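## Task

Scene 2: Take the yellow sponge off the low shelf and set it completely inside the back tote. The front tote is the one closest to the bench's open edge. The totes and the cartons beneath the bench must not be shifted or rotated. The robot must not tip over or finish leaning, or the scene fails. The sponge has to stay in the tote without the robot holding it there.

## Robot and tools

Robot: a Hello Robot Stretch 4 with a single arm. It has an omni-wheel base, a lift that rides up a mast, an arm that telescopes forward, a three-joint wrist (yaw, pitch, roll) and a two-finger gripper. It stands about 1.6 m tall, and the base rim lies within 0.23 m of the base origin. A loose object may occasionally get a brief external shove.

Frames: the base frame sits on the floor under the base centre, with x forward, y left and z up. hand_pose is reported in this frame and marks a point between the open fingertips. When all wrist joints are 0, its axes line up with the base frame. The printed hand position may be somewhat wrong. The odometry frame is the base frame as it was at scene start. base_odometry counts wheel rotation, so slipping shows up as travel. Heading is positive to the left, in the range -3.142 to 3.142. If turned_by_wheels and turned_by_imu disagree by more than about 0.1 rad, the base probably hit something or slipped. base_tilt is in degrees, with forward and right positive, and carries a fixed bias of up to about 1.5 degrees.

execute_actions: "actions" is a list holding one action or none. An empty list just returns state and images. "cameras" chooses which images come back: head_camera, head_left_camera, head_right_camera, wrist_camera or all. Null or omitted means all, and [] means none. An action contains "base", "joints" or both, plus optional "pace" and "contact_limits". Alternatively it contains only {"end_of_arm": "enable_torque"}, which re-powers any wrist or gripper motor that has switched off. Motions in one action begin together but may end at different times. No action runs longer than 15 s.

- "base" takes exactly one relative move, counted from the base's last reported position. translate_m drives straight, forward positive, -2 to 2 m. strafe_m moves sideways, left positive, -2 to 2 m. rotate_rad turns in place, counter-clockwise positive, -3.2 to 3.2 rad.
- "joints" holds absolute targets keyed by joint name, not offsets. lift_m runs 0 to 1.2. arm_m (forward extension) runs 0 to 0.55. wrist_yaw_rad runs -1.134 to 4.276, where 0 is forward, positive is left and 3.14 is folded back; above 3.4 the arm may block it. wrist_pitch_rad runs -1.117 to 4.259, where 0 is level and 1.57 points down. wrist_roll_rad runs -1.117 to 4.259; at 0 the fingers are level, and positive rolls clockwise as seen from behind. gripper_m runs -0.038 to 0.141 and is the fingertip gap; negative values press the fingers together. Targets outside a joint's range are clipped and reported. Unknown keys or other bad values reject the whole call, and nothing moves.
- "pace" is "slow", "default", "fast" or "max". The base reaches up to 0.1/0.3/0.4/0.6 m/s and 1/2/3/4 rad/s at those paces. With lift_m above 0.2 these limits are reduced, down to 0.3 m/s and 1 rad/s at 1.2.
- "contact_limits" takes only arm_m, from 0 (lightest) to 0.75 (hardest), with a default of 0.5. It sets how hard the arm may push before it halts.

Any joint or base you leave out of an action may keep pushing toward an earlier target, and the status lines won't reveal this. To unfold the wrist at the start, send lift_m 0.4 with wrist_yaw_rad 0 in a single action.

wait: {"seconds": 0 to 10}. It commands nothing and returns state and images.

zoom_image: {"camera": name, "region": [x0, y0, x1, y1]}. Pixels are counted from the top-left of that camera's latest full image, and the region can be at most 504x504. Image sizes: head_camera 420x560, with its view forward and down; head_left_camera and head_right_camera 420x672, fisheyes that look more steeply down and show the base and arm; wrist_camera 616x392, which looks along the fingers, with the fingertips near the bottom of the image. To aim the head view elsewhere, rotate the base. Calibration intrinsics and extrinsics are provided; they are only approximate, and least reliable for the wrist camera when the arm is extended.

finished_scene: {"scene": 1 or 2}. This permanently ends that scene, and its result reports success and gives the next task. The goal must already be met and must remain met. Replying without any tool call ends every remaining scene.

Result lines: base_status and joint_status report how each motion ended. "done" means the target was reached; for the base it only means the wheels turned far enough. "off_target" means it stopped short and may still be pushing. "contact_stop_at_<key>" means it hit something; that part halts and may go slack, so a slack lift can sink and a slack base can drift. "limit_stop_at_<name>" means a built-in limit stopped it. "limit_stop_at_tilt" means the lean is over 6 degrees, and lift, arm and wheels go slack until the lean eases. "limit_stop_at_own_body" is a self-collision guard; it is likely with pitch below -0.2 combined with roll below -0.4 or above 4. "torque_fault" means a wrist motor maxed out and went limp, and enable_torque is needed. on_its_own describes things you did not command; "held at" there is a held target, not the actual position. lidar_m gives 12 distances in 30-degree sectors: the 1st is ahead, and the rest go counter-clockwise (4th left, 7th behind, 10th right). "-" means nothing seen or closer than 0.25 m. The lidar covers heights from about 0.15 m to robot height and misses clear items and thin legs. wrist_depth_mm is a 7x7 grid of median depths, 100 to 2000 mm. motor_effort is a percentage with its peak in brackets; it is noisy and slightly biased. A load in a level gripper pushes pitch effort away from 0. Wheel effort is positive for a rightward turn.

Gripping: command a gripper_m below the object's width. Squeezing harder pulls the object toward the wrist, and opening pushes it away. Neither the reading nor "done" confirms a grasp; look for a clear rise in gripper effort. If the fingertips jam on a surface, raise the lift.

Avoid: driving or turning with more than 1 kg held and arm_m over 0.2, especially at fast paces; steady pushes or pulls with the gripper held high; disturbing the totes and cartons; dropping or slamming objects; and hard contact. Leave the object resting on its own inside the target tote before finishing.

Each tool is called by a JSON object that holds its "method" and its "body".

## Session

{"method": "execute_actions", "body": {"actions": []}}

Scene clock: 0.00 s.
base_odometry: x=+0.000 y=+0.000 heading=+0.000 (m, m, rad; odometry frame)
turned_by_wheels: +0.000 (rad since the last result)
turned_by_imu: +0.000 (rad since the last result)
base_tilt: forward=+0.4 right=-0.6 (deg)
lidar_m: 2.37 1.43 0.99 0.94 0.96 2.18 1.61 1.69 2.00 1.23 1.27 1.68
base_status: not commanded
joint_positions: lift_m=+0.263 arm_m=-0.002 wrist_yaw_rad=+3.183 wrist_pitch_rad=-0.005 wrist_roll_rad=+0.011 gripper_m=+0.057
joint_status: not commanded
motor_effort: lift_m=+17 arm_m=-1 wrist_yaw_rad=-1 wrist_pitch_rad=-7 wrist_roll_rad=-1 gripper_m=-2 wheel_0=+0 wheel_1=-1 wheel_2=+0 (%)
hand_pose: x=-0.1225 y=+0.0753 z=+0.4423 quat_wxyz=(-0.021, +0.002, +0.006, +1.000) (m; base frame)
wrist_depth_mm: - 141 209 - - - - / - - 139 - - - - / - 107 139 - - - - / - 116 139 - - - - / 189 141 - - - - - / 206 1808 1708 1618 209 1618 1537 / 204 1229 1098 1138 1118 1008 1078
pictures: head_camera, head_left_camera, head_right_camera, wrist_camera
camera_calibration (this result's frames):
wrist_camera: T_world_to_cam=[[-0.0833632, 0.995664, -0.0412797, -0.0553046], [-0.0252679, -0.0435225, -0.998733, 0.503735], [-0.996199, -0.0822145, 0.0287866, 0.0960746], [0, 0, 0, 1]] pos_world=[0.103827, 0.0848873, 0.498048]
Images, in order (width x height): head_camera 420x560, head_left_camera 420x672, head_right_camera 420x672, wrist_camera 616x392.

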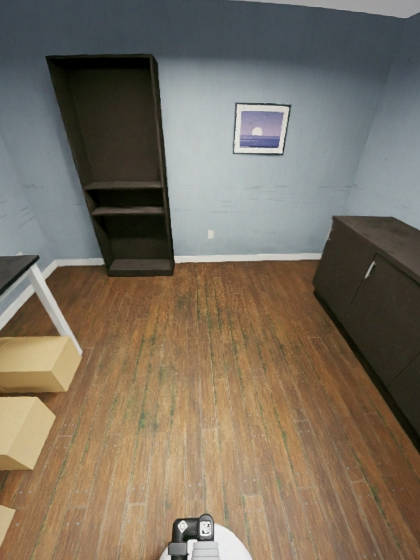

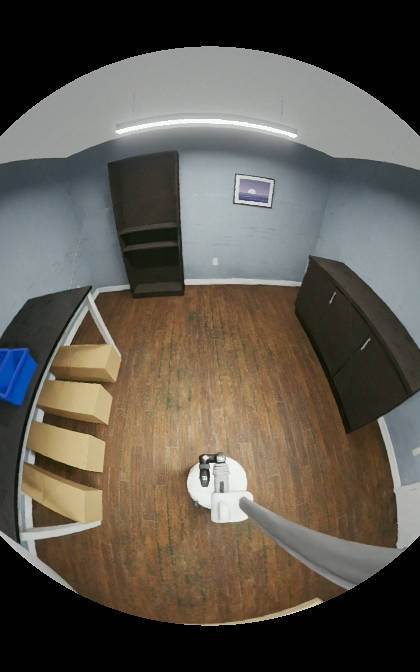

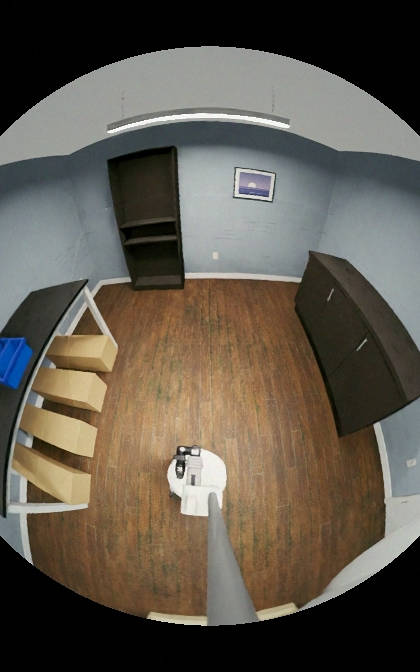

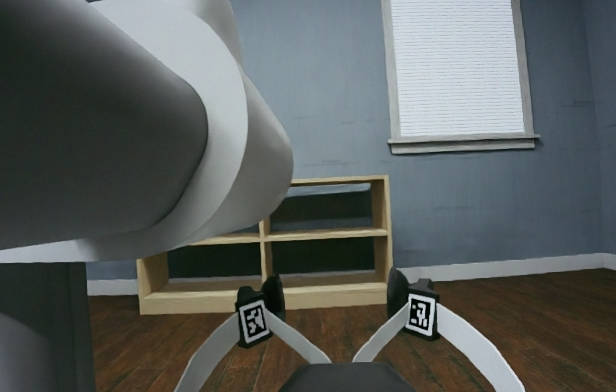

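{"method": "execute_actions", "body": {"actions": [{"base": {"rotate_rad": 1.57}, "pace": "fast"}], "cameras": ["head_camera"]}}

{"method": "execute_actions", "body": {"actions": [{"base": {"rotate_rad": 1.57}, "joints": {"lift_m": 0.6, "wrist_yaw_rad": 0, "gripper_m": 0.14, "wrist_pitch_rad": 0.3}, "pace": "fast"}], "cameras": ["head_camera", "wrist_camera"]}}

Scene clock: 4.47 s.
base_odometry: x=+0.000 y=+0.000 heading=+1.570 (m, m, rad; odometry frame)
turned_by_wheels: +1.570 (rad since the last result)
turned_by_imu: +1.585 (rad since the last result)
base_tilt: forward=+0.4 right=-0.6 (deg)
lidar_m: 0.92 0.96 2.17 1.64 1.70 2.01 1.23 1.25 1.69 2.36 1.41 0.99
base_status: done
joint_positions: lift_m=+0.263 arm_m=-0.002 wrist_yaw_rad=+3.183 wrist_pitch_rad=-0.005 wrist_roll_rad=+0.011 gripper_m=+0.057
joint_status: not commanded
motor_effort: lift_m=+17(17) arm_m=-1(1) wrist_yaw_rad=-1(1) wrist_pitch_rad=-5(6) wrist_roll_rad=-1(1) gripper_m=-5(5) wheel_0=-2(11) wheel_1=-2(9) wheel_2=-2(11) (%)
hand_pose: x=-0.1225 y=+0.0753 z=+0.4423 quat_wxyz=(-0.021, +0.002, +0.006, +1.000) (m; base frame)
wrist_depth_mm: - 141 211 - - - - / - - 139 - - - - / - 107 138 - - - - / - 116 139 - - - 1983 / 189 141 1366 - - 1983 - / 207 1499 1366 1618 209 1661 1499 / 203 1281 1118 1138 1098 991 1060
pictures: head_camera
Images, in order (width x height): head_camera 420x560.

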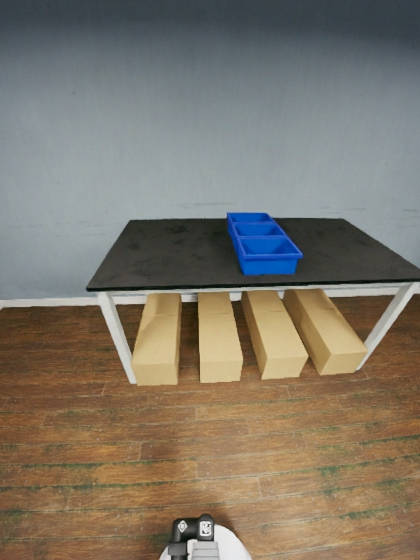

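Scene clock: 6.87 s.
base_odometry: x=+0.000 y=+0.000 heading=+3.139 (m, m, rad; odometry frame)
turned_by_wheels: +1.570 (rad since the last result)
turned_by_imu: +1.584 (rad since the last result)
base_tilt: forward=+0.3 right=-0.5 (deg)
lidar_m: 1.65 1.69 2.00 1.25 1.28 1.72 2.36 1.43 0.98 0.94 0.97 2.17
base_status: done
joint_positions: lift_m=+0.600 arm_m=-0.001 wrist_yaw_rad=+0.000 wrist_pitch_rad=+0.302 wrist_roll_rad=+0.011 gripper_m=+0.140
joint_status: all done
motor_effort: lift_m=+23(21) arm_m=-1(1) wrist_yaw_rad=-2(9) wrist_pitch_rad=-5(6) wrist_roll_rad=-1(1) gripper_m=+1(1) wheel_0=-2(8) wheel_1=-2(9) wheel_2=-2(12) (%)
hand_pose: x=+0.4449 y=-0.0873 z=+0.6920 quat_wxyz=(+0.989, +0.006, +0.150, -0.001) (m; base frame)
wrist_depth_mm: 1661 1661 1808 1708 1708 1756 1756 / 1756 1808 1808 1808 1808 1808 1921 / 1808 1808 1921 1863 1863 1921 1983 / 1921 1661 1808 1863 1921 1983 - / 1983 1756 1756 1756 1756 1756 1708 / 1499 1499 216 1430 1397 196 1281 / 1229 1160 1160 167 1118 1078 1060
pictures: head_camera, wrist_camera
camera_calibration (this result's frames):
wrist_camera: T_world_to_cam=[[0.0277293, -0.998264, -0.0519682, -0.0519026], [-0.275812, 0.0423294, -0.960279, 0.852726], [0.960812, 0.0409613, -0.274159, -0.00949644], [0, 0, 0, 1]] pos_world=[0.245756, -0.0875189, 0.813554]
Images, in order (width x height): head_camera 420x560, wrist_camera 616x392.

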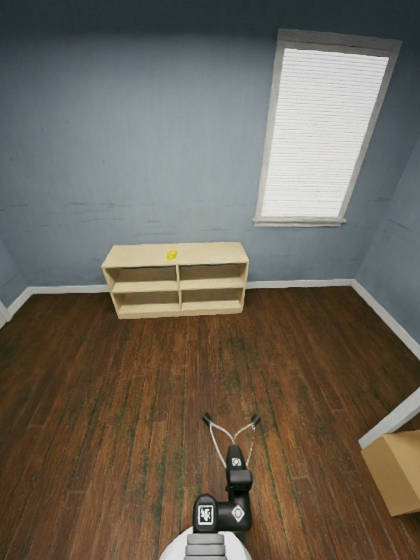

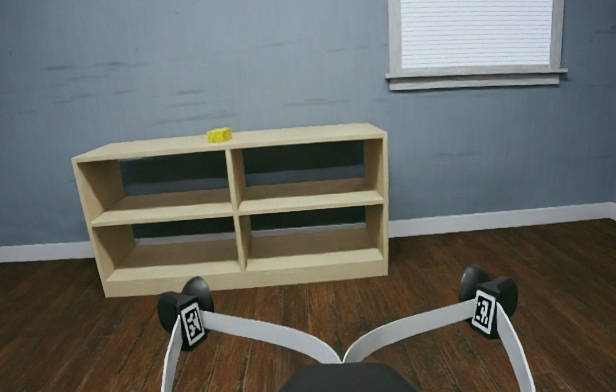

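{"method": "execute_actions", "body": {"actions": [{"base": {"translate_m": 1.28}, "joints": {"lift_m": 0.85, "wrist_pitch_rad": 1.3, "arm_m": 0.1}, "pace": "max"}], "cameras": []}}

{"method": "execute_actions", "body": {"actions": [{"base": {"strafe_m": 0.4}, "joints": {"arm_m": 0.22}, "pace": "fast"}], "cameras": ["head_camera", "wrist_camera"]}}

Scene clock: 38.57 s.
base_odometry: x=-1.280 y=+0.003 heading=+3.139 (m, m, rad; odometry frame)
turned_by_wheels: +0.000 (rad since the last result)
turned_by_imu: -0.002 (rad since the last result)
base_tilt: forward=+0.3 right=-0.5 (deg)
lidar_m: 0.36 0.38 0.51 1.92 1.98 1.94 3.72 1.32 1.15 1.78 1.14 0.39
base_status: done
joint_positions: lift_m=+0.850 arm_m=+0.099 wrist_yaw_rad=+0.000 wrist_pitch_rad=+1.301 wrist_roll_rad=+0.011 gripper_m=+0.140
joint_status: all done
motor_effort: lift_m=+20(28) arm_m=+4(3) wrist_yaw_rad=-1(0) wrist_pitch_rad=-1(4) wrist_roll_rad=-1(1) gripper_m=-4(1) wheel_0=+1(5) wheel_1=+3(8) wheel_2=-1(15) (%)
hand_pose: x=+0.3473 y=-0.0874 z=+0.7500 quat_wxyz=(+0.796, +0.005, +0.605, -0.003) (m; base frame)
wrist_depth_mm: 469 459 449 442 433 427 723 / 452 436 430 424 415 410 866 / 424 418 410 407 397 392 399 / 407 399 394 387 379 377 373 / 384 382 382 377 634 627 946 / 634 904 215 960 931 196 931 / 976 931 917 167 904 878 878
pictures: none
No camera images: the call's "cameras" was empty. Leave "cameras" out to get every camera's image.

Scene clock: 40.87 s.
base_odometry: x=-1.281 y=-0.397 heading=+3.139 (m, m, rad; odometry frame)
turned_by_wheels: +0.000 (rad since the last result)
turned_by_imu: +0.002 (rad since the last result)
base_tilt: forward=+0.3 right=-0.6 (deg)
lidar_m: 0.33 0.35 0.46 1.51 1.57 1.71 3.19 1.93 1.50 2.19 0.55 0.37
base_status: done
joint_positions: lift_m=+0.850 arm_m=+0.219 wrist_yaw_rad=+0.000 wrist_pitch_rad=+1.301 wrist_roll_rad=+0.011 gripper_m=+0.140
joint_status: all done
motor_effort: lift_m=+20(20) arm_m=+4(9) wrist_yaw_rad=-1(0) wrist_pitch_rad=-2(1) wrist_roll_rad=-1(1) gripper_m=-3(1) wheel_0=+1(14) wheel_1=-2(12) wheel_2=+0(1) (%)
hand_pose: x=+0.4672 y=-0.0874 z=+0.7500 quat_wxyz=(+0.796, +0.004, +0.605, -0.003) (m; base frame)
wrist_depth_mm: 404 418 439 459 473 462 466 / 488 484 430 421 415 407 404 / 427 415 410 404 399 389 387 / 407 399 394 384 379 373 368 / 384 382 375 373 362 359 355 / 368 366 216 317 312 197 340 / 355 351 347 167 334 332 329
pictures: head_camera, wrist_camera
camera_calibration (this result's frames):
wrist_camera: T_world_to_cam=[[-0.0287058, -0.998279, -0.0511417, -0.0238516], [-0.956662, 0.0422693, -0.288118, 0.728561], [0.289784, 0.0406547, -0.956228, 0.809962], [0, 0, 0, 1]] pos_world=[0.461588, -0.087535, 0.9832]
Images, in order (width x height): head_camera 420x560, wrist_camera 616x392.

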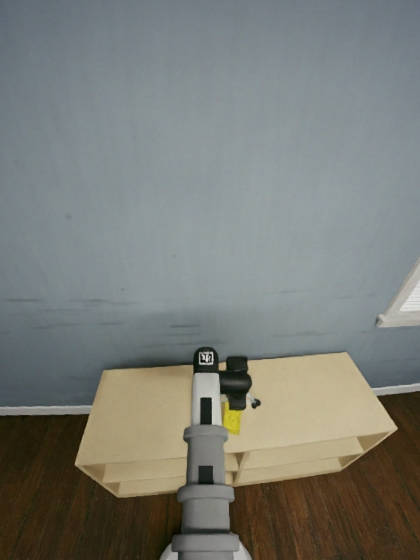

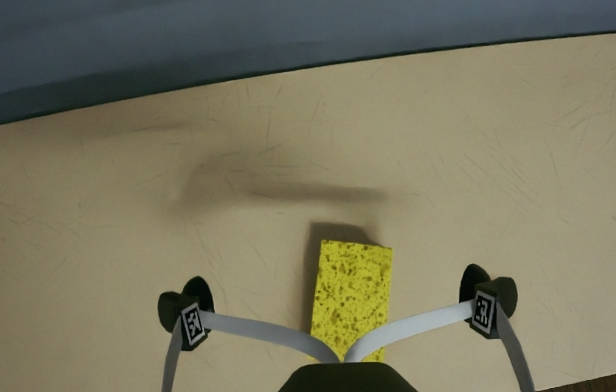

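{"method": "execute_actions", "body": {"actions": [{"base": {"strafe_m": -0.018}, "joints": {"arm_m": 0.112, "wrist_pitch_rad": 1.0, "lift_m": 0.78, "wrist_roll_rad": 0.05}, "pace": "fast"}], "cameras": ["wrist_camera"]}}

Scene clock: 52.73 s.
base_odometry: x=-1.281 y=-0.379 heading=+3.139 (m, m, rad; odometry frame)
turned_by_wheels: +0.000 (rad since the last result)
turned_by_imu: +0.000 (rad since the last result)
base_tilt: forward=+0.3 right=-0.6 (deg)
lidar_m: 0.33 0.34 0.47 1.54 1.60 1.73 3.26 1.90 1.50 2.19 0.56 0.36
base_status: done
joint_positions: lift_m=+0.780 arm_m=+0.113 wrist_yaw_rad=+0.000 wrist_pitch_rad=+1.002 wrist_roll_rad=+0.050 gripper_m=+0.140
joint_status: all done
motor_effort: lift_m=+13(21) arm_m=-4(1) wrist_yaw_rad=+0(2) wrist_pitch_rad=-6(9) wrist_roll_rad=+1(3) gripper_m=-1(1) wheel_0=-2(10) wheel_1=-3(11) wheel_2=+0(1) (%)
hand_pose: x=+0.4391 y=-0.0874 z=+0.7156 quat_wxyz=(+0.877, +0.022, +0.480, -0.012) (m; base frame)
wrist_depth_mm: 413 427 442 459 473 484 500 / 466 484 508 500 500 455 445 / 521 455 442 427 424 410 399 / 418 413 399 387 382 368 364 / 377 370 364 309 347 340 332 / 343 338 215 279 315 197 303 / 319 314 307 167 290 286 282
pictures: wrist_camera
camera_calibration (this result's frames):
wrist_camera: T_world_to_cam=[[-0.0448355, -0.995952, -0.0779107, -0.0000213222], [-0.827478, 0.0807195, -0.555665, 0.829783], [0.559705, 0.0395559, -0.827748, 0.574688], [0, 0, 0, 1]] pos_world=[0.364971, -0.0897331, 0.936776]
Images, in order (width x height): wrist_camera 616x392.

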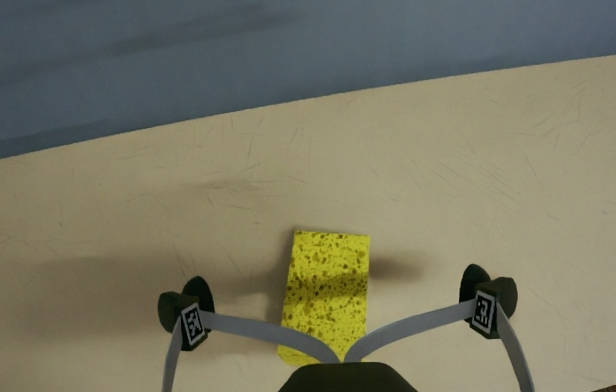

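{"method": "execute_actions", "body": {"actions": [{"joints": {"lift_m": 0.712}}], "cameras": ["wrist_camera"]}}

{"method": "execute_actions", "body": {"actions": [{"joints": {"gripper_m": 0.025}}], "cameras": ["wrist_camera"]}}

Scene clock: 57.27 s.
base_odometry: x=-1.281 y=-0.379 heading=+3.139 (m, m, rad; odometry frame)
turned_by_wheels: +0.000 (rad since the last result)
turned_by_imu: +0.001 (rad since the last result)
base_tilt: forward=+0.4 right=-0.6 (deg)
lidar_m: 0.34 0.35 0.46 1.53 1.59 1.74 3.27 1.89 1.49 2.18 0.55 0.37
base_status: not commanded
joint_positions: lift_m=+0.712 arm_m=+0.113 wrist_yaw_rad=+0.000 wrist_pitch_rad=+1.002 wrist_roll_rad=+0.050 gripper_m=+0.140
joint_status: all done
motor_effort: lift_m=+13(16) arm_m=-4(4) wrist_yaw_rad=+0(0) wrist_pitch_rad=-4(5) wrist_roll_rad=+1(1) gripper_m=-1(3) wheel_0=-2(2) wheel_1=-2(2) wheel_2=+0(0) (%)
hand_pose: x=+0.4391 y=-0.0874 z=+0.6476 quat_wxyz=(+0.877, +0.022, +0.480, -0.012) (m; base frame)
wrist_depth_mm: 410 427 442 455 452 404 397 / 455 445 397 377 370 362 353 / 375 359 351 340 330 324 314 / 330 324 314 255 297 291 287 / 298 293 286 232 268 268 262 / 272 265 215 211 249 196 241 / 253 246 242 167 230 227 224
pictures: wrist_camera
camera_calibration (this result's frames):
wrist_camera: T_world_to_cam=[[-0.0448256, -0.995952, -0.0779155, -0.00531608], [-0.827418, 0.0807182, -0.555756, 0.792073], [0.559795, 0.0395566, -0.827686, 0.51834], [0, 0, 0, 1]] pos_world=[0.364973, -0.089733, 0.868807]
Images, in order (width x height): wrist_camera 616x392.

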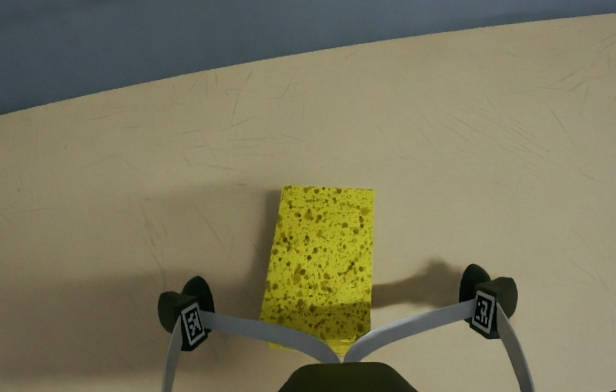

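Scene clock: 59.40 s.
base_odometry: x=-1.281 y=-0.379 heading=+3.139 (m, m, rad; odometry frame)
turned_by_wheels: +0.000 (rad since the last result)
turned_by_imu: +0.000 (rad since the last result)
base_tilt: forward=+0.3 right=-0.6 (deg)
lidar_m: 0.34 0.34 0.46 1.54 1.58 1.74 3.27 1.92 1.50 2.18 0.55 0.37
base_status: not commanded
joint_positions: lift_m=+0.712 arm_m=+0.113 wrist_yaw_rad=+0.000 wrist_pitch_rad=+1.002 wrist_roll_rad=+0.050 gripper_m=+0.025
joint_status: all done
motor_effort: lift_m=+13(13) arm_m=-4(4) wrist_yaw_rad=+0(0) wrist_pitch_rad=-4(4) wrist_roll_rad=+0(0) gripper_m=-17(14) wheel_0=-2(2) wheel_1=-3(2) wheel_2=+0(0) (%)
hand_pose: x=+0.4391 y=-0.0874 z=+0.6476 quat_wxyz=(+0.877, +0.022, +0.480, -0.012) (m; base frame)
wrist_depth_mm: 410 427 442 452 449 407 397 / 459 449 397 379 366 362 355 / 375 362 351 338 327 324 317 / 332 324 317 244 294 293 289 / 297 291 286 222 264 267 263 / 272 267 260 203 200 242 240 / 252 246 211 192 222 224 225
pictures: wrist_camera
camera_calibration (this result's frames):
wrist_camera: T_world_to_cam=[[-0.0448259, -0.995952, -0.0779156, -0.00531594], [-0.827418, 0.0807185, -0.555756, 0.792073], [0.559795, 0.0395565, -0.827686, 0.51834], [0, 0, 0, 1]] pos_world=[0.364973, -0.089733, 0.868807]
Images, in order (width x height): wrist_camera 616x392.

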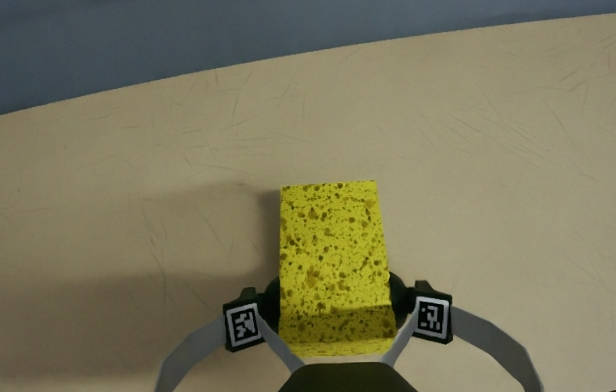

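{"method": "execute_actions", "body": {"actions": [{"base": {"translate_m": -1.59}, "joints": {"lift_m": 0.9, "arm_m": 0.0, "wrist_roll_rad": 0}, "pace": "fast"}], "cameras": []}}

{"method": "execute_actions", "body": {"actions": [{"base": {"rotate_rad": -1.513}, "joints": {"lift_m": 1.0}, "pace": "default"}], "cameras": ["head_camera", "wrist_camera"]}}

Scene clock: 75.93 s.
base_odometry: x=+0.309 y=-0.383 heading=+3.139 (m, m, rad; odometry frame)
turned_by_wheels: +0.000 (rad since the last result)
turned_by_imu: +0.006 (rad since the last result)
base_tilt: forward=+0.3 right=-0.6 (deg)
lidar_m: 1.93 2.21 1.57 0.83 0.88 1.20 2.39 2.18 1.42 1.33 1.39 2.07
base_status: done
joint_positions: lift_m=+0.900 arm_m=+0.001 wrist_yaw_rad=+0.000 wrist_pitch_rad=+1.001 wrist_roll_rad=+0.000 gripper_m=+0.025
joint_status: all done
motor_effort: lift_m=+23(19) arm_m=-4(4) wrist_yaw_rad=-1(2) wrist_pitch_rad=-4(7) wrist_roll_rad=-2(2) gripper_m=-15(18) wheel_0=-2(7) wheel_1=-3(8) wheel_2=+0(15) (%)
hand_pose: x=+0.3271 y=-0.0874 z=+0.8349 quat_wxyz=(+0.877, +0.000, +0.480, +0.000) (m; base frame)
wrist_depth_mm: - 1921 1808 1921 1708 1756 1661 / 1756 1708 1618 1661 1618 1499 1499 / 1537 1499 1430 1397 1366 1336 1366 / 1366 1308 1281 243 1229 1255 1229 / 1229 1205 1160 222 1098 1138 1118 / 1098 1118 1078 204 200 1042 1008 / 1042 1008 574 192 224 931 960
pictures: none
No camera images: the call's "cameras" was empty. Leave "cameras" out to get every camera's image.

Scene clock: 78.00 s.
base_odometry: x=+0.309 y=-0.383 heading=+1.626 (m, m, rad; odometry frame)
turned_by_wheels: -1.512 (rad since the last result)
turned_by_imu: -1.526 (rad since the last result)
base_tilt: forward=+0.4 right=-0.6 (deg)
lidar_m: 1.32 1.40 2.03 1.94 2.10 1.56 0.83 0.87 1.22 2.37 2.17 1.38
base_status: done
joint_positions: lift_m=+1.000 arm_m=+0.001 wrist_yaw_rad=+0.000 wrist_pitch_rad=+1.001 wrist_roll_rad=+0.000 gripper_m=+0.025
joint_status: all done
motor_effort: lift_m=+23(24) arm_m=-4(4) wrist_yaw_rad=-1(1) wrist_pitch_rad=-3(3) wrist_roll_rad=-2(2) gripper_m=-16(15) wheel_0=+3(4) wheel_1=+1(9) wheel_2=+4(10) (%)
hand_pose: x=+0.3272 y=-0.0874 z=+0.9348 quat_wxyz=(+0.877, +0.000, +0.480, +0.000) (m; base frame)
wrist_depth_mm: - 1708 1661 1576 1464 1464 1756 / 1921 1464 1499 1464 1464 1430 1576 / 1661 1576 1537 1576 1499 1499 1464 / 1537 1464 1430 244 1336 1336 1366 / 1336 1308 1308 222 1205 1229 1229 / 1205 1205 1182 203 198 1118 1118 / 1118 1118 627 193 222 1008 1060
pictures: head_camera, wrist_camera
camera_calibration (this result's frames):
wrist_camera: T_world_to_cam=[[-0.00321565, -0.998671, -0.0514405, -0.0265233], [-0.829618, 0.0313849, -0.557449, 0.857061], [0.558322, 0.0408834, -0.828616, 0.820165], [0, 0, 0, 1]] pos_world=[0.253032, -0.0869179, 1.15601]
Images, in order (width x height): head_camera 420x560, wrist_camera 616x392.

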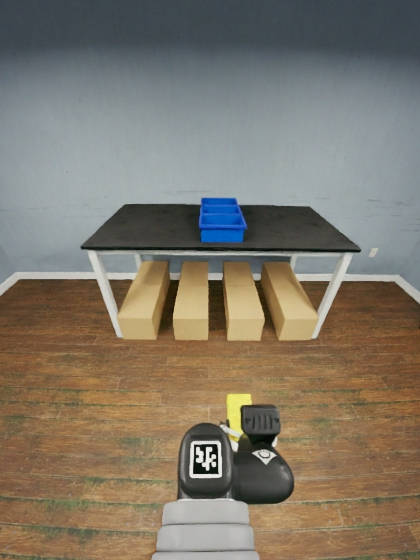

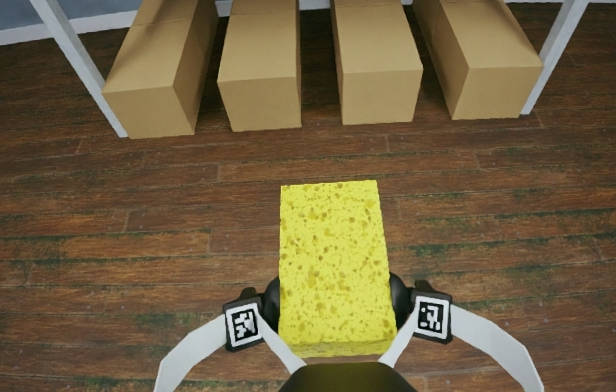

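{"method": "execute_actions", "body": {"actions": [{"base": {"translate_m": 1.02}, "joints": {"lift_m": 1.2}, "pace": "fast"}], "cameras": []}}

{"method": "execute_actions", "body": {"actions": [{"joints": {"arm_m": 0.55}, "pace": "fast"}], "cameras": ["head_right_camera", "wrist_camera"]}}

Scene clock: 89.77 s.
base_odometry: x=+0.252 y=+0.635 heading=+1.626 (m, m, rad; odometry frame)
turned_by_wheels: +0.000 (rad since the last result)
turned_by_imu: -0.002 (rad since the last result)
base_tilt: forward=+0.3 right=-0.5 (deg)
lidar_m: 0.30 0.33 0.44 1.98 2.04 2.64 1.88 1.95 2.48 2.05 0.45 0.32
base_status: done
joint_positions: lift_m=+1.200 arm_m=+0.001 wrist_yaw_rad=+0.000 wrist_pitch_rad=+1.001 wrist_roll_rad=+0.000 gripper_m=+0.025
joint_status: all done
motor_effort: lift_m=+23(25) arm_m=-4(4) wrist_yaw_rad=-1(1) wrist_pitch_rad=-4(4) wrist_roll_rad=-2(2) gripper_m=-15(13) wheel_0=+2(6) wheel_1=+2(8) wheel_2=-2(13) (%)
hand_pose: x=+0.3271 y=-0.0874 z=+1.1349 quat_wxyz=(+0.877, +0.000, +0.480, +0.000) (m; base frame)
wrist_depth_mm: 809 768 668 591 574 715 691 / 715 691 647 627 508 634 621 / 627 615 473 466 466 549 559 / 554 549 517 243 508 488 500 / 504 496 368 222 338 402 459 / 455 452 394 203 199 421 418 / 427 424 298 192 222 407 946
pictures: none
No camera images: the call's "cameras" was empty. Leave "cameras" out to get every camera's image.

Scene clock: 91.97 s.
base_odometry: x=+0.252 y=+0.635 heading=+1.626 (m, m, rad; odometry frame)
turned_by_wheels: +0.000 (rad since the last result)
turned_by_imu: +0.000 (rad since the last result)
base_tilt: forward=+0.3 right=-0.6 (deg)
lidar_m: 0.29 0.34 0.45 1.97 2.04 2.63 1.88 1.95 2.49 2.06 0.45 0.32
base_status: not commanded
joint_positions: lift_m=+1.200 arm_m=+0.548 wrist_yaw_rad=+0.000 wrist_pitch_rad=+1.001 wrist_roll_rad=+0.000 gripper_m=+0.025
joint_status: all done
joint sent to its limit — the command would take arm_m past its upper limit, so that joint was sent only as far as its limit.
motor_effort: lift_m=+23(23) arm_m=+4(6) wrist_yaw_rad=-2(1) wrist_pitch_rad=-3(4) wrist_roll_rad=-1(2) gripper_m=-18(13) wheel_0=+2(2) wheel_1=+1(2) wheel_2=-2(2) (%)
hand_pose: x=+0.8742 y=-0.0874 z=+1.1349 quat_wxyz=(+0.877, +0.000, +0.480, +0.000) (m; base frame)
wrist_depth_mm: 473 480 480 488 492 492 496 / 539 549 564 564 569 569 564 / 603 603 597 580 569 564 554 / 554 544 539 243 387 496 500 / 500 500 410 222 433 404 455 / 455 445 327 204 199 314 418 / 424 413 256 192 224 303 389
pictures: head_right_camera, wrist_camera
camera_calibration (this result's frames):
wrist_camera: T_world_to_cam=[[-0.00272346, -0.99868, -0.0512933, -0.0150313], [-0.829455, 0.030907, -0.557718, 1.42253], [0.558567, 0.0410265, -0.828444, 0.680169], [0, 0, 0, 1]] pos_world=[0.79996, -0.0868824, 1.35608]
Images, in order (width x height): head_right_camera 420x672, wrist_camera 616x392.

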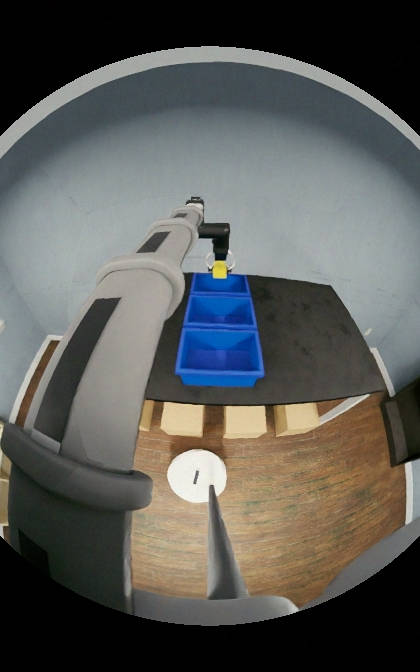

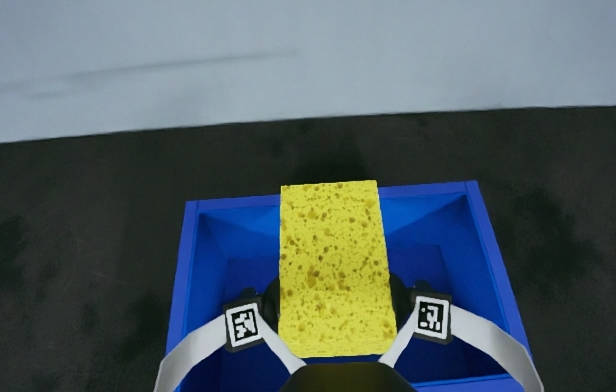

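{"method": "execute_actions", "body": {"actions": [{"base": {"translate_m": 0.03}, "pace": "slow"}], "cameras": []}}

{"method": "execute_actions", "body": {"actions": [{"joints": {"lift_m": 1.05}}], "cameras": ["head_right_camera", "wrist_camera", "head_camera"]}}

Scene clock: 104.20 s.
base_odometry: x=+0.251 y=+0.665 heading=+1.627 (m, m, rad; odometry frame)
turned_by_wheels: +0.000 (rad since the last result)
turned_by_imu: +0.001 (rad since the last result)
base_tilt: forward=+0.3 right=-0.6 (deg)
lidar_m: 0.28 0.30 0.40 1.98 2.03 2.65 1.92 1.99 2.50 2.06 0.39 0.29
base_status: done
joint_positions: lift_m=+1.200 arm_m=+0.548 wrist_yaw_rad=+0.000 wrist_pitch_rad=+1.001 wrist_roll_rad=+0.000 gripper_m=+0.025
joint_status: not commanded
motor_effort: lift_m=+23(23) arm_m=+4(4) wrist_yaw_rad=-1(3) wrist_pitch_rad=-2(3) wrist_roll_rad=-1(1) gripper_m=-20(18) wheel_0=+3(7) wheel_1=+4(6) wheel_2=-5(11) (%)
hand_pose: x=+0.8742 y=-0.0874 z=+1.1349 quat_wxyz=(+0.877, +0.000, +0.480, +0.000) (m; base frame)
wrist_depth_mm: 442 442 455 459 455 455 462 / 508 521 517 521 525 525 530 / 597 591 585 580 569 569 559 / 559 549 535 243 512 504 500 / 504 496 370 222 362 399 459 / 452 455 325 203 200 312 418 / 424 415 257 192 224 315 392
pictures: none
No camera images: the call's "cameras" was empty. Leave "cameras" out to get every camera's image.

Scene clock: 105.90 s.
base_odometry: x=+0.251 y=+0.665 heading=+1.627 (m, m, rad; odometry frame)
turned_by_wheels: +0.000 (rad since the last result)
turned_by_imu: +0.000 (rad since the last result)
base_tilt: forward=+0.4 right=-0.6 (deg)
lidar_m: 0.27 0.30 0.42 1.97 2.05 2.65 1.89 1.98 2.47 2.05 0.42 0.29
base_status: not commanded
joint_positions: lift_m=+1.050 arm_m=+0.548 wrist_yaw_rad=+0.000 wrist_pitch_rad=+1.001 wrist_roll_rad=+0.000 gripper_m=+0.025
joint_status: all done
motor_effort: lift_m=+13(22) arm_m=+4(4) wrist_yaw_rad=-2(2) wrist_pitch_rad=-3(2) wrist_roll_rad=-1(1) gripper_m=-17(12) wheel_0=+4(4) wheel_1=+4(4) wheel_2=-5(5) (%)
hand_pose: x=+0.8742 y=-0.0874 z=+0.9857 quat_wxyz=(+0.877, +0.000, +0.480, +0.000) (m; base frame)
wrist_depth_mm: 445 442 452 455 452 449 449 / 466 455 439 433 424 418 410 / 410 242 246 250 252 256 228 / 368 240 300 243 300 304 231 / 325 236 319 222 297 297 235 / 181 229 287 203 199 271 236 / 166 215 224 192 224 252 237
pictures: head_camera, head_right_camera, wrist_camera
camera_calibration (this result's frames):
wrist_camera: T_world_to_cam=[[-0.00272468, -0.99868, -0.0512932, -0.0226835], [-0.829455, 0.0309079, -0.557718, 1.33932], [0.558567, 0.0410258, -0.828444, 0.556562], [0, 0, 0, 1]] pos_world=[0.799964, -0.0868825, 1.20688]
Images, in order (width x height): head_camera 420x560, head_right_camera 420x672, wrist_camera 616x392.

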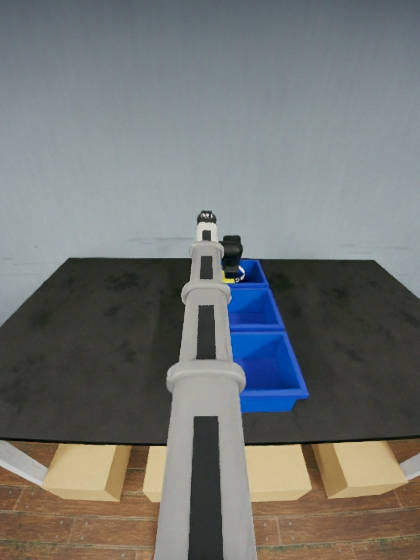

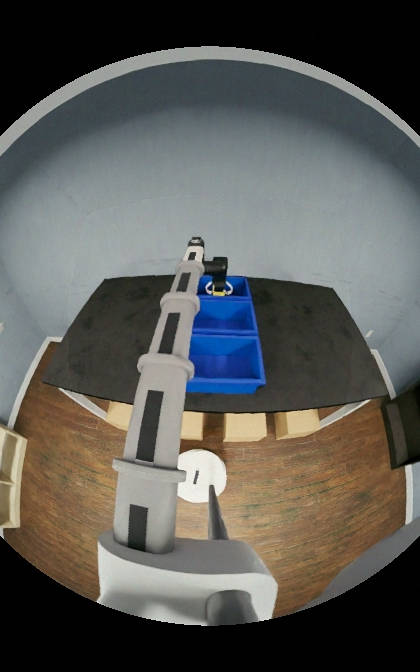

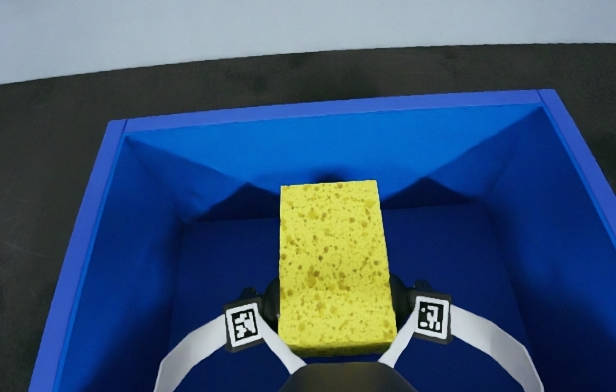

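{"method": "zoom_image", "body": {"camera": "head_camera", "region": [180, 220, 300, 320]}}

Region (180, 220, 300, 320) of head_camera's 420x560 image, scaled by 4.200, with more detail than that image has.

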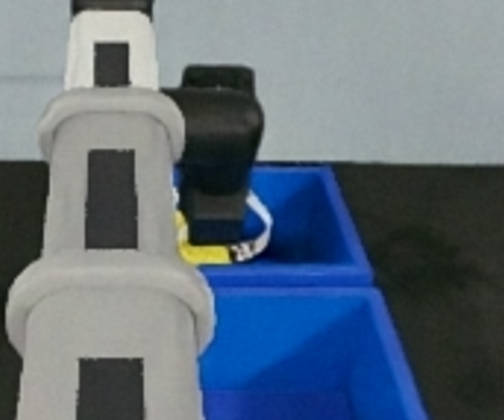

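{"method": "execute_actions", "body": {"actions": [{"joints": {"lift_m": 1.028}, "pace": "slow"}], "cameras": ["wrist_camera"]}}

Scene clock: 114.03 s.
base_odometry: x=+0.251 y=+0.665 heading=+1.627 (m, m, rad; odometry frame)
turned_by_wheels: +0.000 (rad since the last result)
turned_by_imu: +0.001 (rad since the last result)
base_tilt: forward=+0.5 right=-0.6 (deg)
lidar_m: 0.27 0.29 0.41 1.96 2.06 2.65 1.90 1.98 2.50 2.06 0.41 0.31
base_status: not commanded
joint_positions: lift_m=+1.028 arm_m=+0.548 wrist_yaw_rad=+0.000 wrist_pitch_rad=+1.001 wrist_roll_rad=+0.000 gripper_m=+0.025
joint_status: all done
motor_effort: lift_m=+13(14) arm_m=+4(4) wrist_yaw_rad=-2(1) wrist_pitch_rad=-4(4) wrist_roll_rad=-1(1) gripper_m=-14(14) wheel_0=+4(4) wheel_1=+4(5) wheel_2=-5(4) (%)
hand_pose: x=+0.8742 y=-0.0874 z=+0.9637 quat_wxyz=(+0.877, +0.000, +0.480, +0.000) (m; base frame)
wrist_depth_mm: 442 442 445 436 436 433 424 / 427 415 224 223 220 220 217 / 377 229 244 249 251 254 226 / 193 240 300 243 298 294 231 / 172 236 293 222 276 276 235 / 160 229 264 204 199 253 236 / 157 214 216 192 224 232 232
pictures: wrist_camera
camera_calibration (this result's frames):
wrist_camera: T_world_to_cam=[[-0.00272452, -0.99868, -0.0512932, -0.0238118], [-0.829455, 0.0309078, -0.557718, 1.32705], [0.558567, 0.0410259, -0.828444, 0.538339], [0, 0, 0, 1]] pos_world=[0.799965, -0.0868825, 1.18488]
Images, in order (width x height): wrist_camera 616x392.

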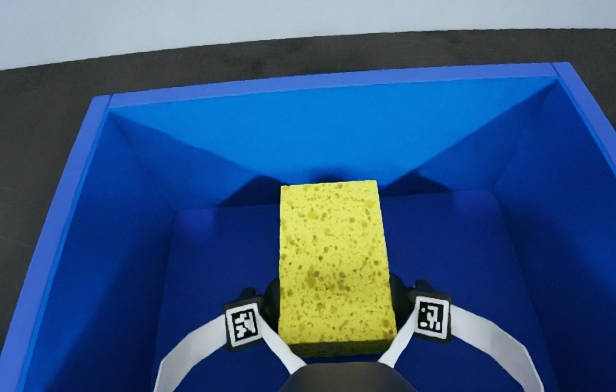

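{"method": "execute_actions", "body": {"actions": [{"joints": {"gripper_m": 0.095}}], "cameras": []}}

{"method": "execute_actions", "body": {"actions": [{"joints": {"lift_m": 1.18}, "pace": "fast"}], "cameras": ["wrist_camera", "head_right_camera"]}}

Scene clock: 119.10 s.
base_odometry: x=+0.251 y=+0.665 heading=+1.627 (m, m, rad; odometry frame)
turned_by_wheels: +0.000 (rad since the last result)
turned_by_imu: +0.001 (rad since the last result)
base_tilt: forward=+0.4 right=-0.5 (deg)
lidar_m: 0.28 0.30 0.41 1.97 2.05 2.67 1.90 1.98 2.47 2.05 0.42 0.30
base_status: not commanded
joint_positions: lift_m=+1.028 arm_m=+0.548 wrist_yaw_rad=+0.000 wrist_pitch_rad=+1.001 wrist_roll_rad=+0.000 gripper_m=+0.095
joint_status: all done
motor_effort: lift_m=+13(13) arm_m=+4(4) wrist_yaw_rad=-2(1) wrist_pitch_rad=-4(5) wrist_roll_rad=-1(1) gripper_m=-1(16) wheel_0=+4(3) wheel_1=+4(4) wheel_2=-5(5) (%)
hand_pose: x=+0.8742 y=-0.0874 z=+0.9637 quat_wxyz=(+0.877, +0.000, +0.480, +0.000) (m; base frame)
wrist_depth_mm: 445 445 445 436 436 433 421 / 430 418 223 224 219 220 217 / 377 229 245 250 253 256 228 / 193 241 300 278 297 297 230 / 172 236 294 242 278 277 235 / 160 229 220 220 216 245 237 / 156 221 245 173 236 233 232
pictures: none
No camera images: the call's "cameras" was empty. Leave "cameras" out to get every camera's image.

Scene clock: 120.50 s.
base_odometry: x=+0.251 y=+0.665 heading=+1.627 (m, m, rad; odometry frame)
turned_by_wheels: +0.000 (rad since the last result)
turned_by_imu: +0.000 (rad since the last result)
base_tilt: forward=+0.4 right=-0.6 (deg)
lidar_m: 0.28 0.30 0.40 1.96 2.05 2.66 1.91 1.99 2.50 2.05 0.42 0.29
base_status: not commanded
joint_positions: lift_m=+1.180 arm_m=+0.548 wrist_yaw_rad=+0.000 wrist_pitch_rad=+1.001 wrist_roll_rad=+0.000 gripper_m=+0.095
joint_status: all done
motor_effort: lift_m=+23(27) arm_m=+4(4) wrist_yaw_rad=-2(2) wrist_pitch_rad=-3(2) wrist_roll_rad=-1(1) gripper_m=+2(2) wheel_0=+4(4) wheel_1=+4(4) wheel_2=-5(5) (%)
hand_pose: x=+0.8742 y=-0.0874 z=+1.1149 quat_wxyz=(+0.877, +0.000, +0.480, +0.000) (m; base frame)
wrist_depth_mm: 445 445 455 459 455 455 466 / 500 521 525 521 521 535 530 / 585 580 564 559 549 535 530 / 535 521 508 504 496 488 477 / 480 473 368 392 404 366 433 / 436 427 220 379 397 287 402 / 404 397 375 173 373 330 359
pictures: head_right_camera, wrist_camera
camera_calibration (this result's frames):
wrist_camera: T_world_to_cam=[[-0.00276805, -0.99868, -0.0512932, -0.0160265], [-0.829453, 0.030944, -0.557718, 1.41136], [0.558569, 0.0410016, -0.828444, 0.663572], [0, 0, 0, 1]] pos_world=[0.799965, -0.086886, 1.33605]
Images, in order (width x height): head_right_camera 420x672, wrist_camera 616x392.

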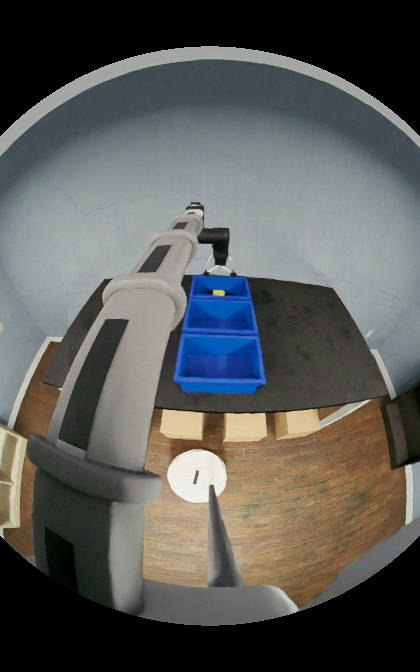

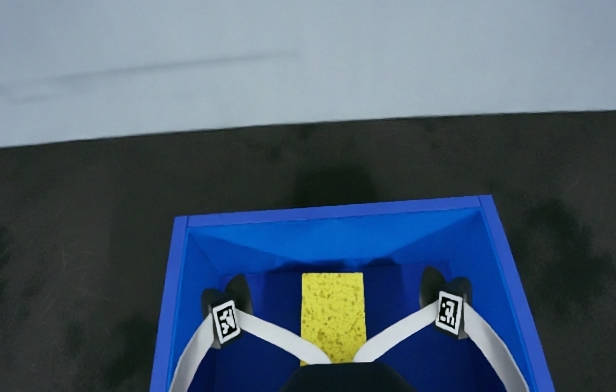

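{"method": "finished_scene", "body": {"scene": 2}}

The scene is finished: the task was done.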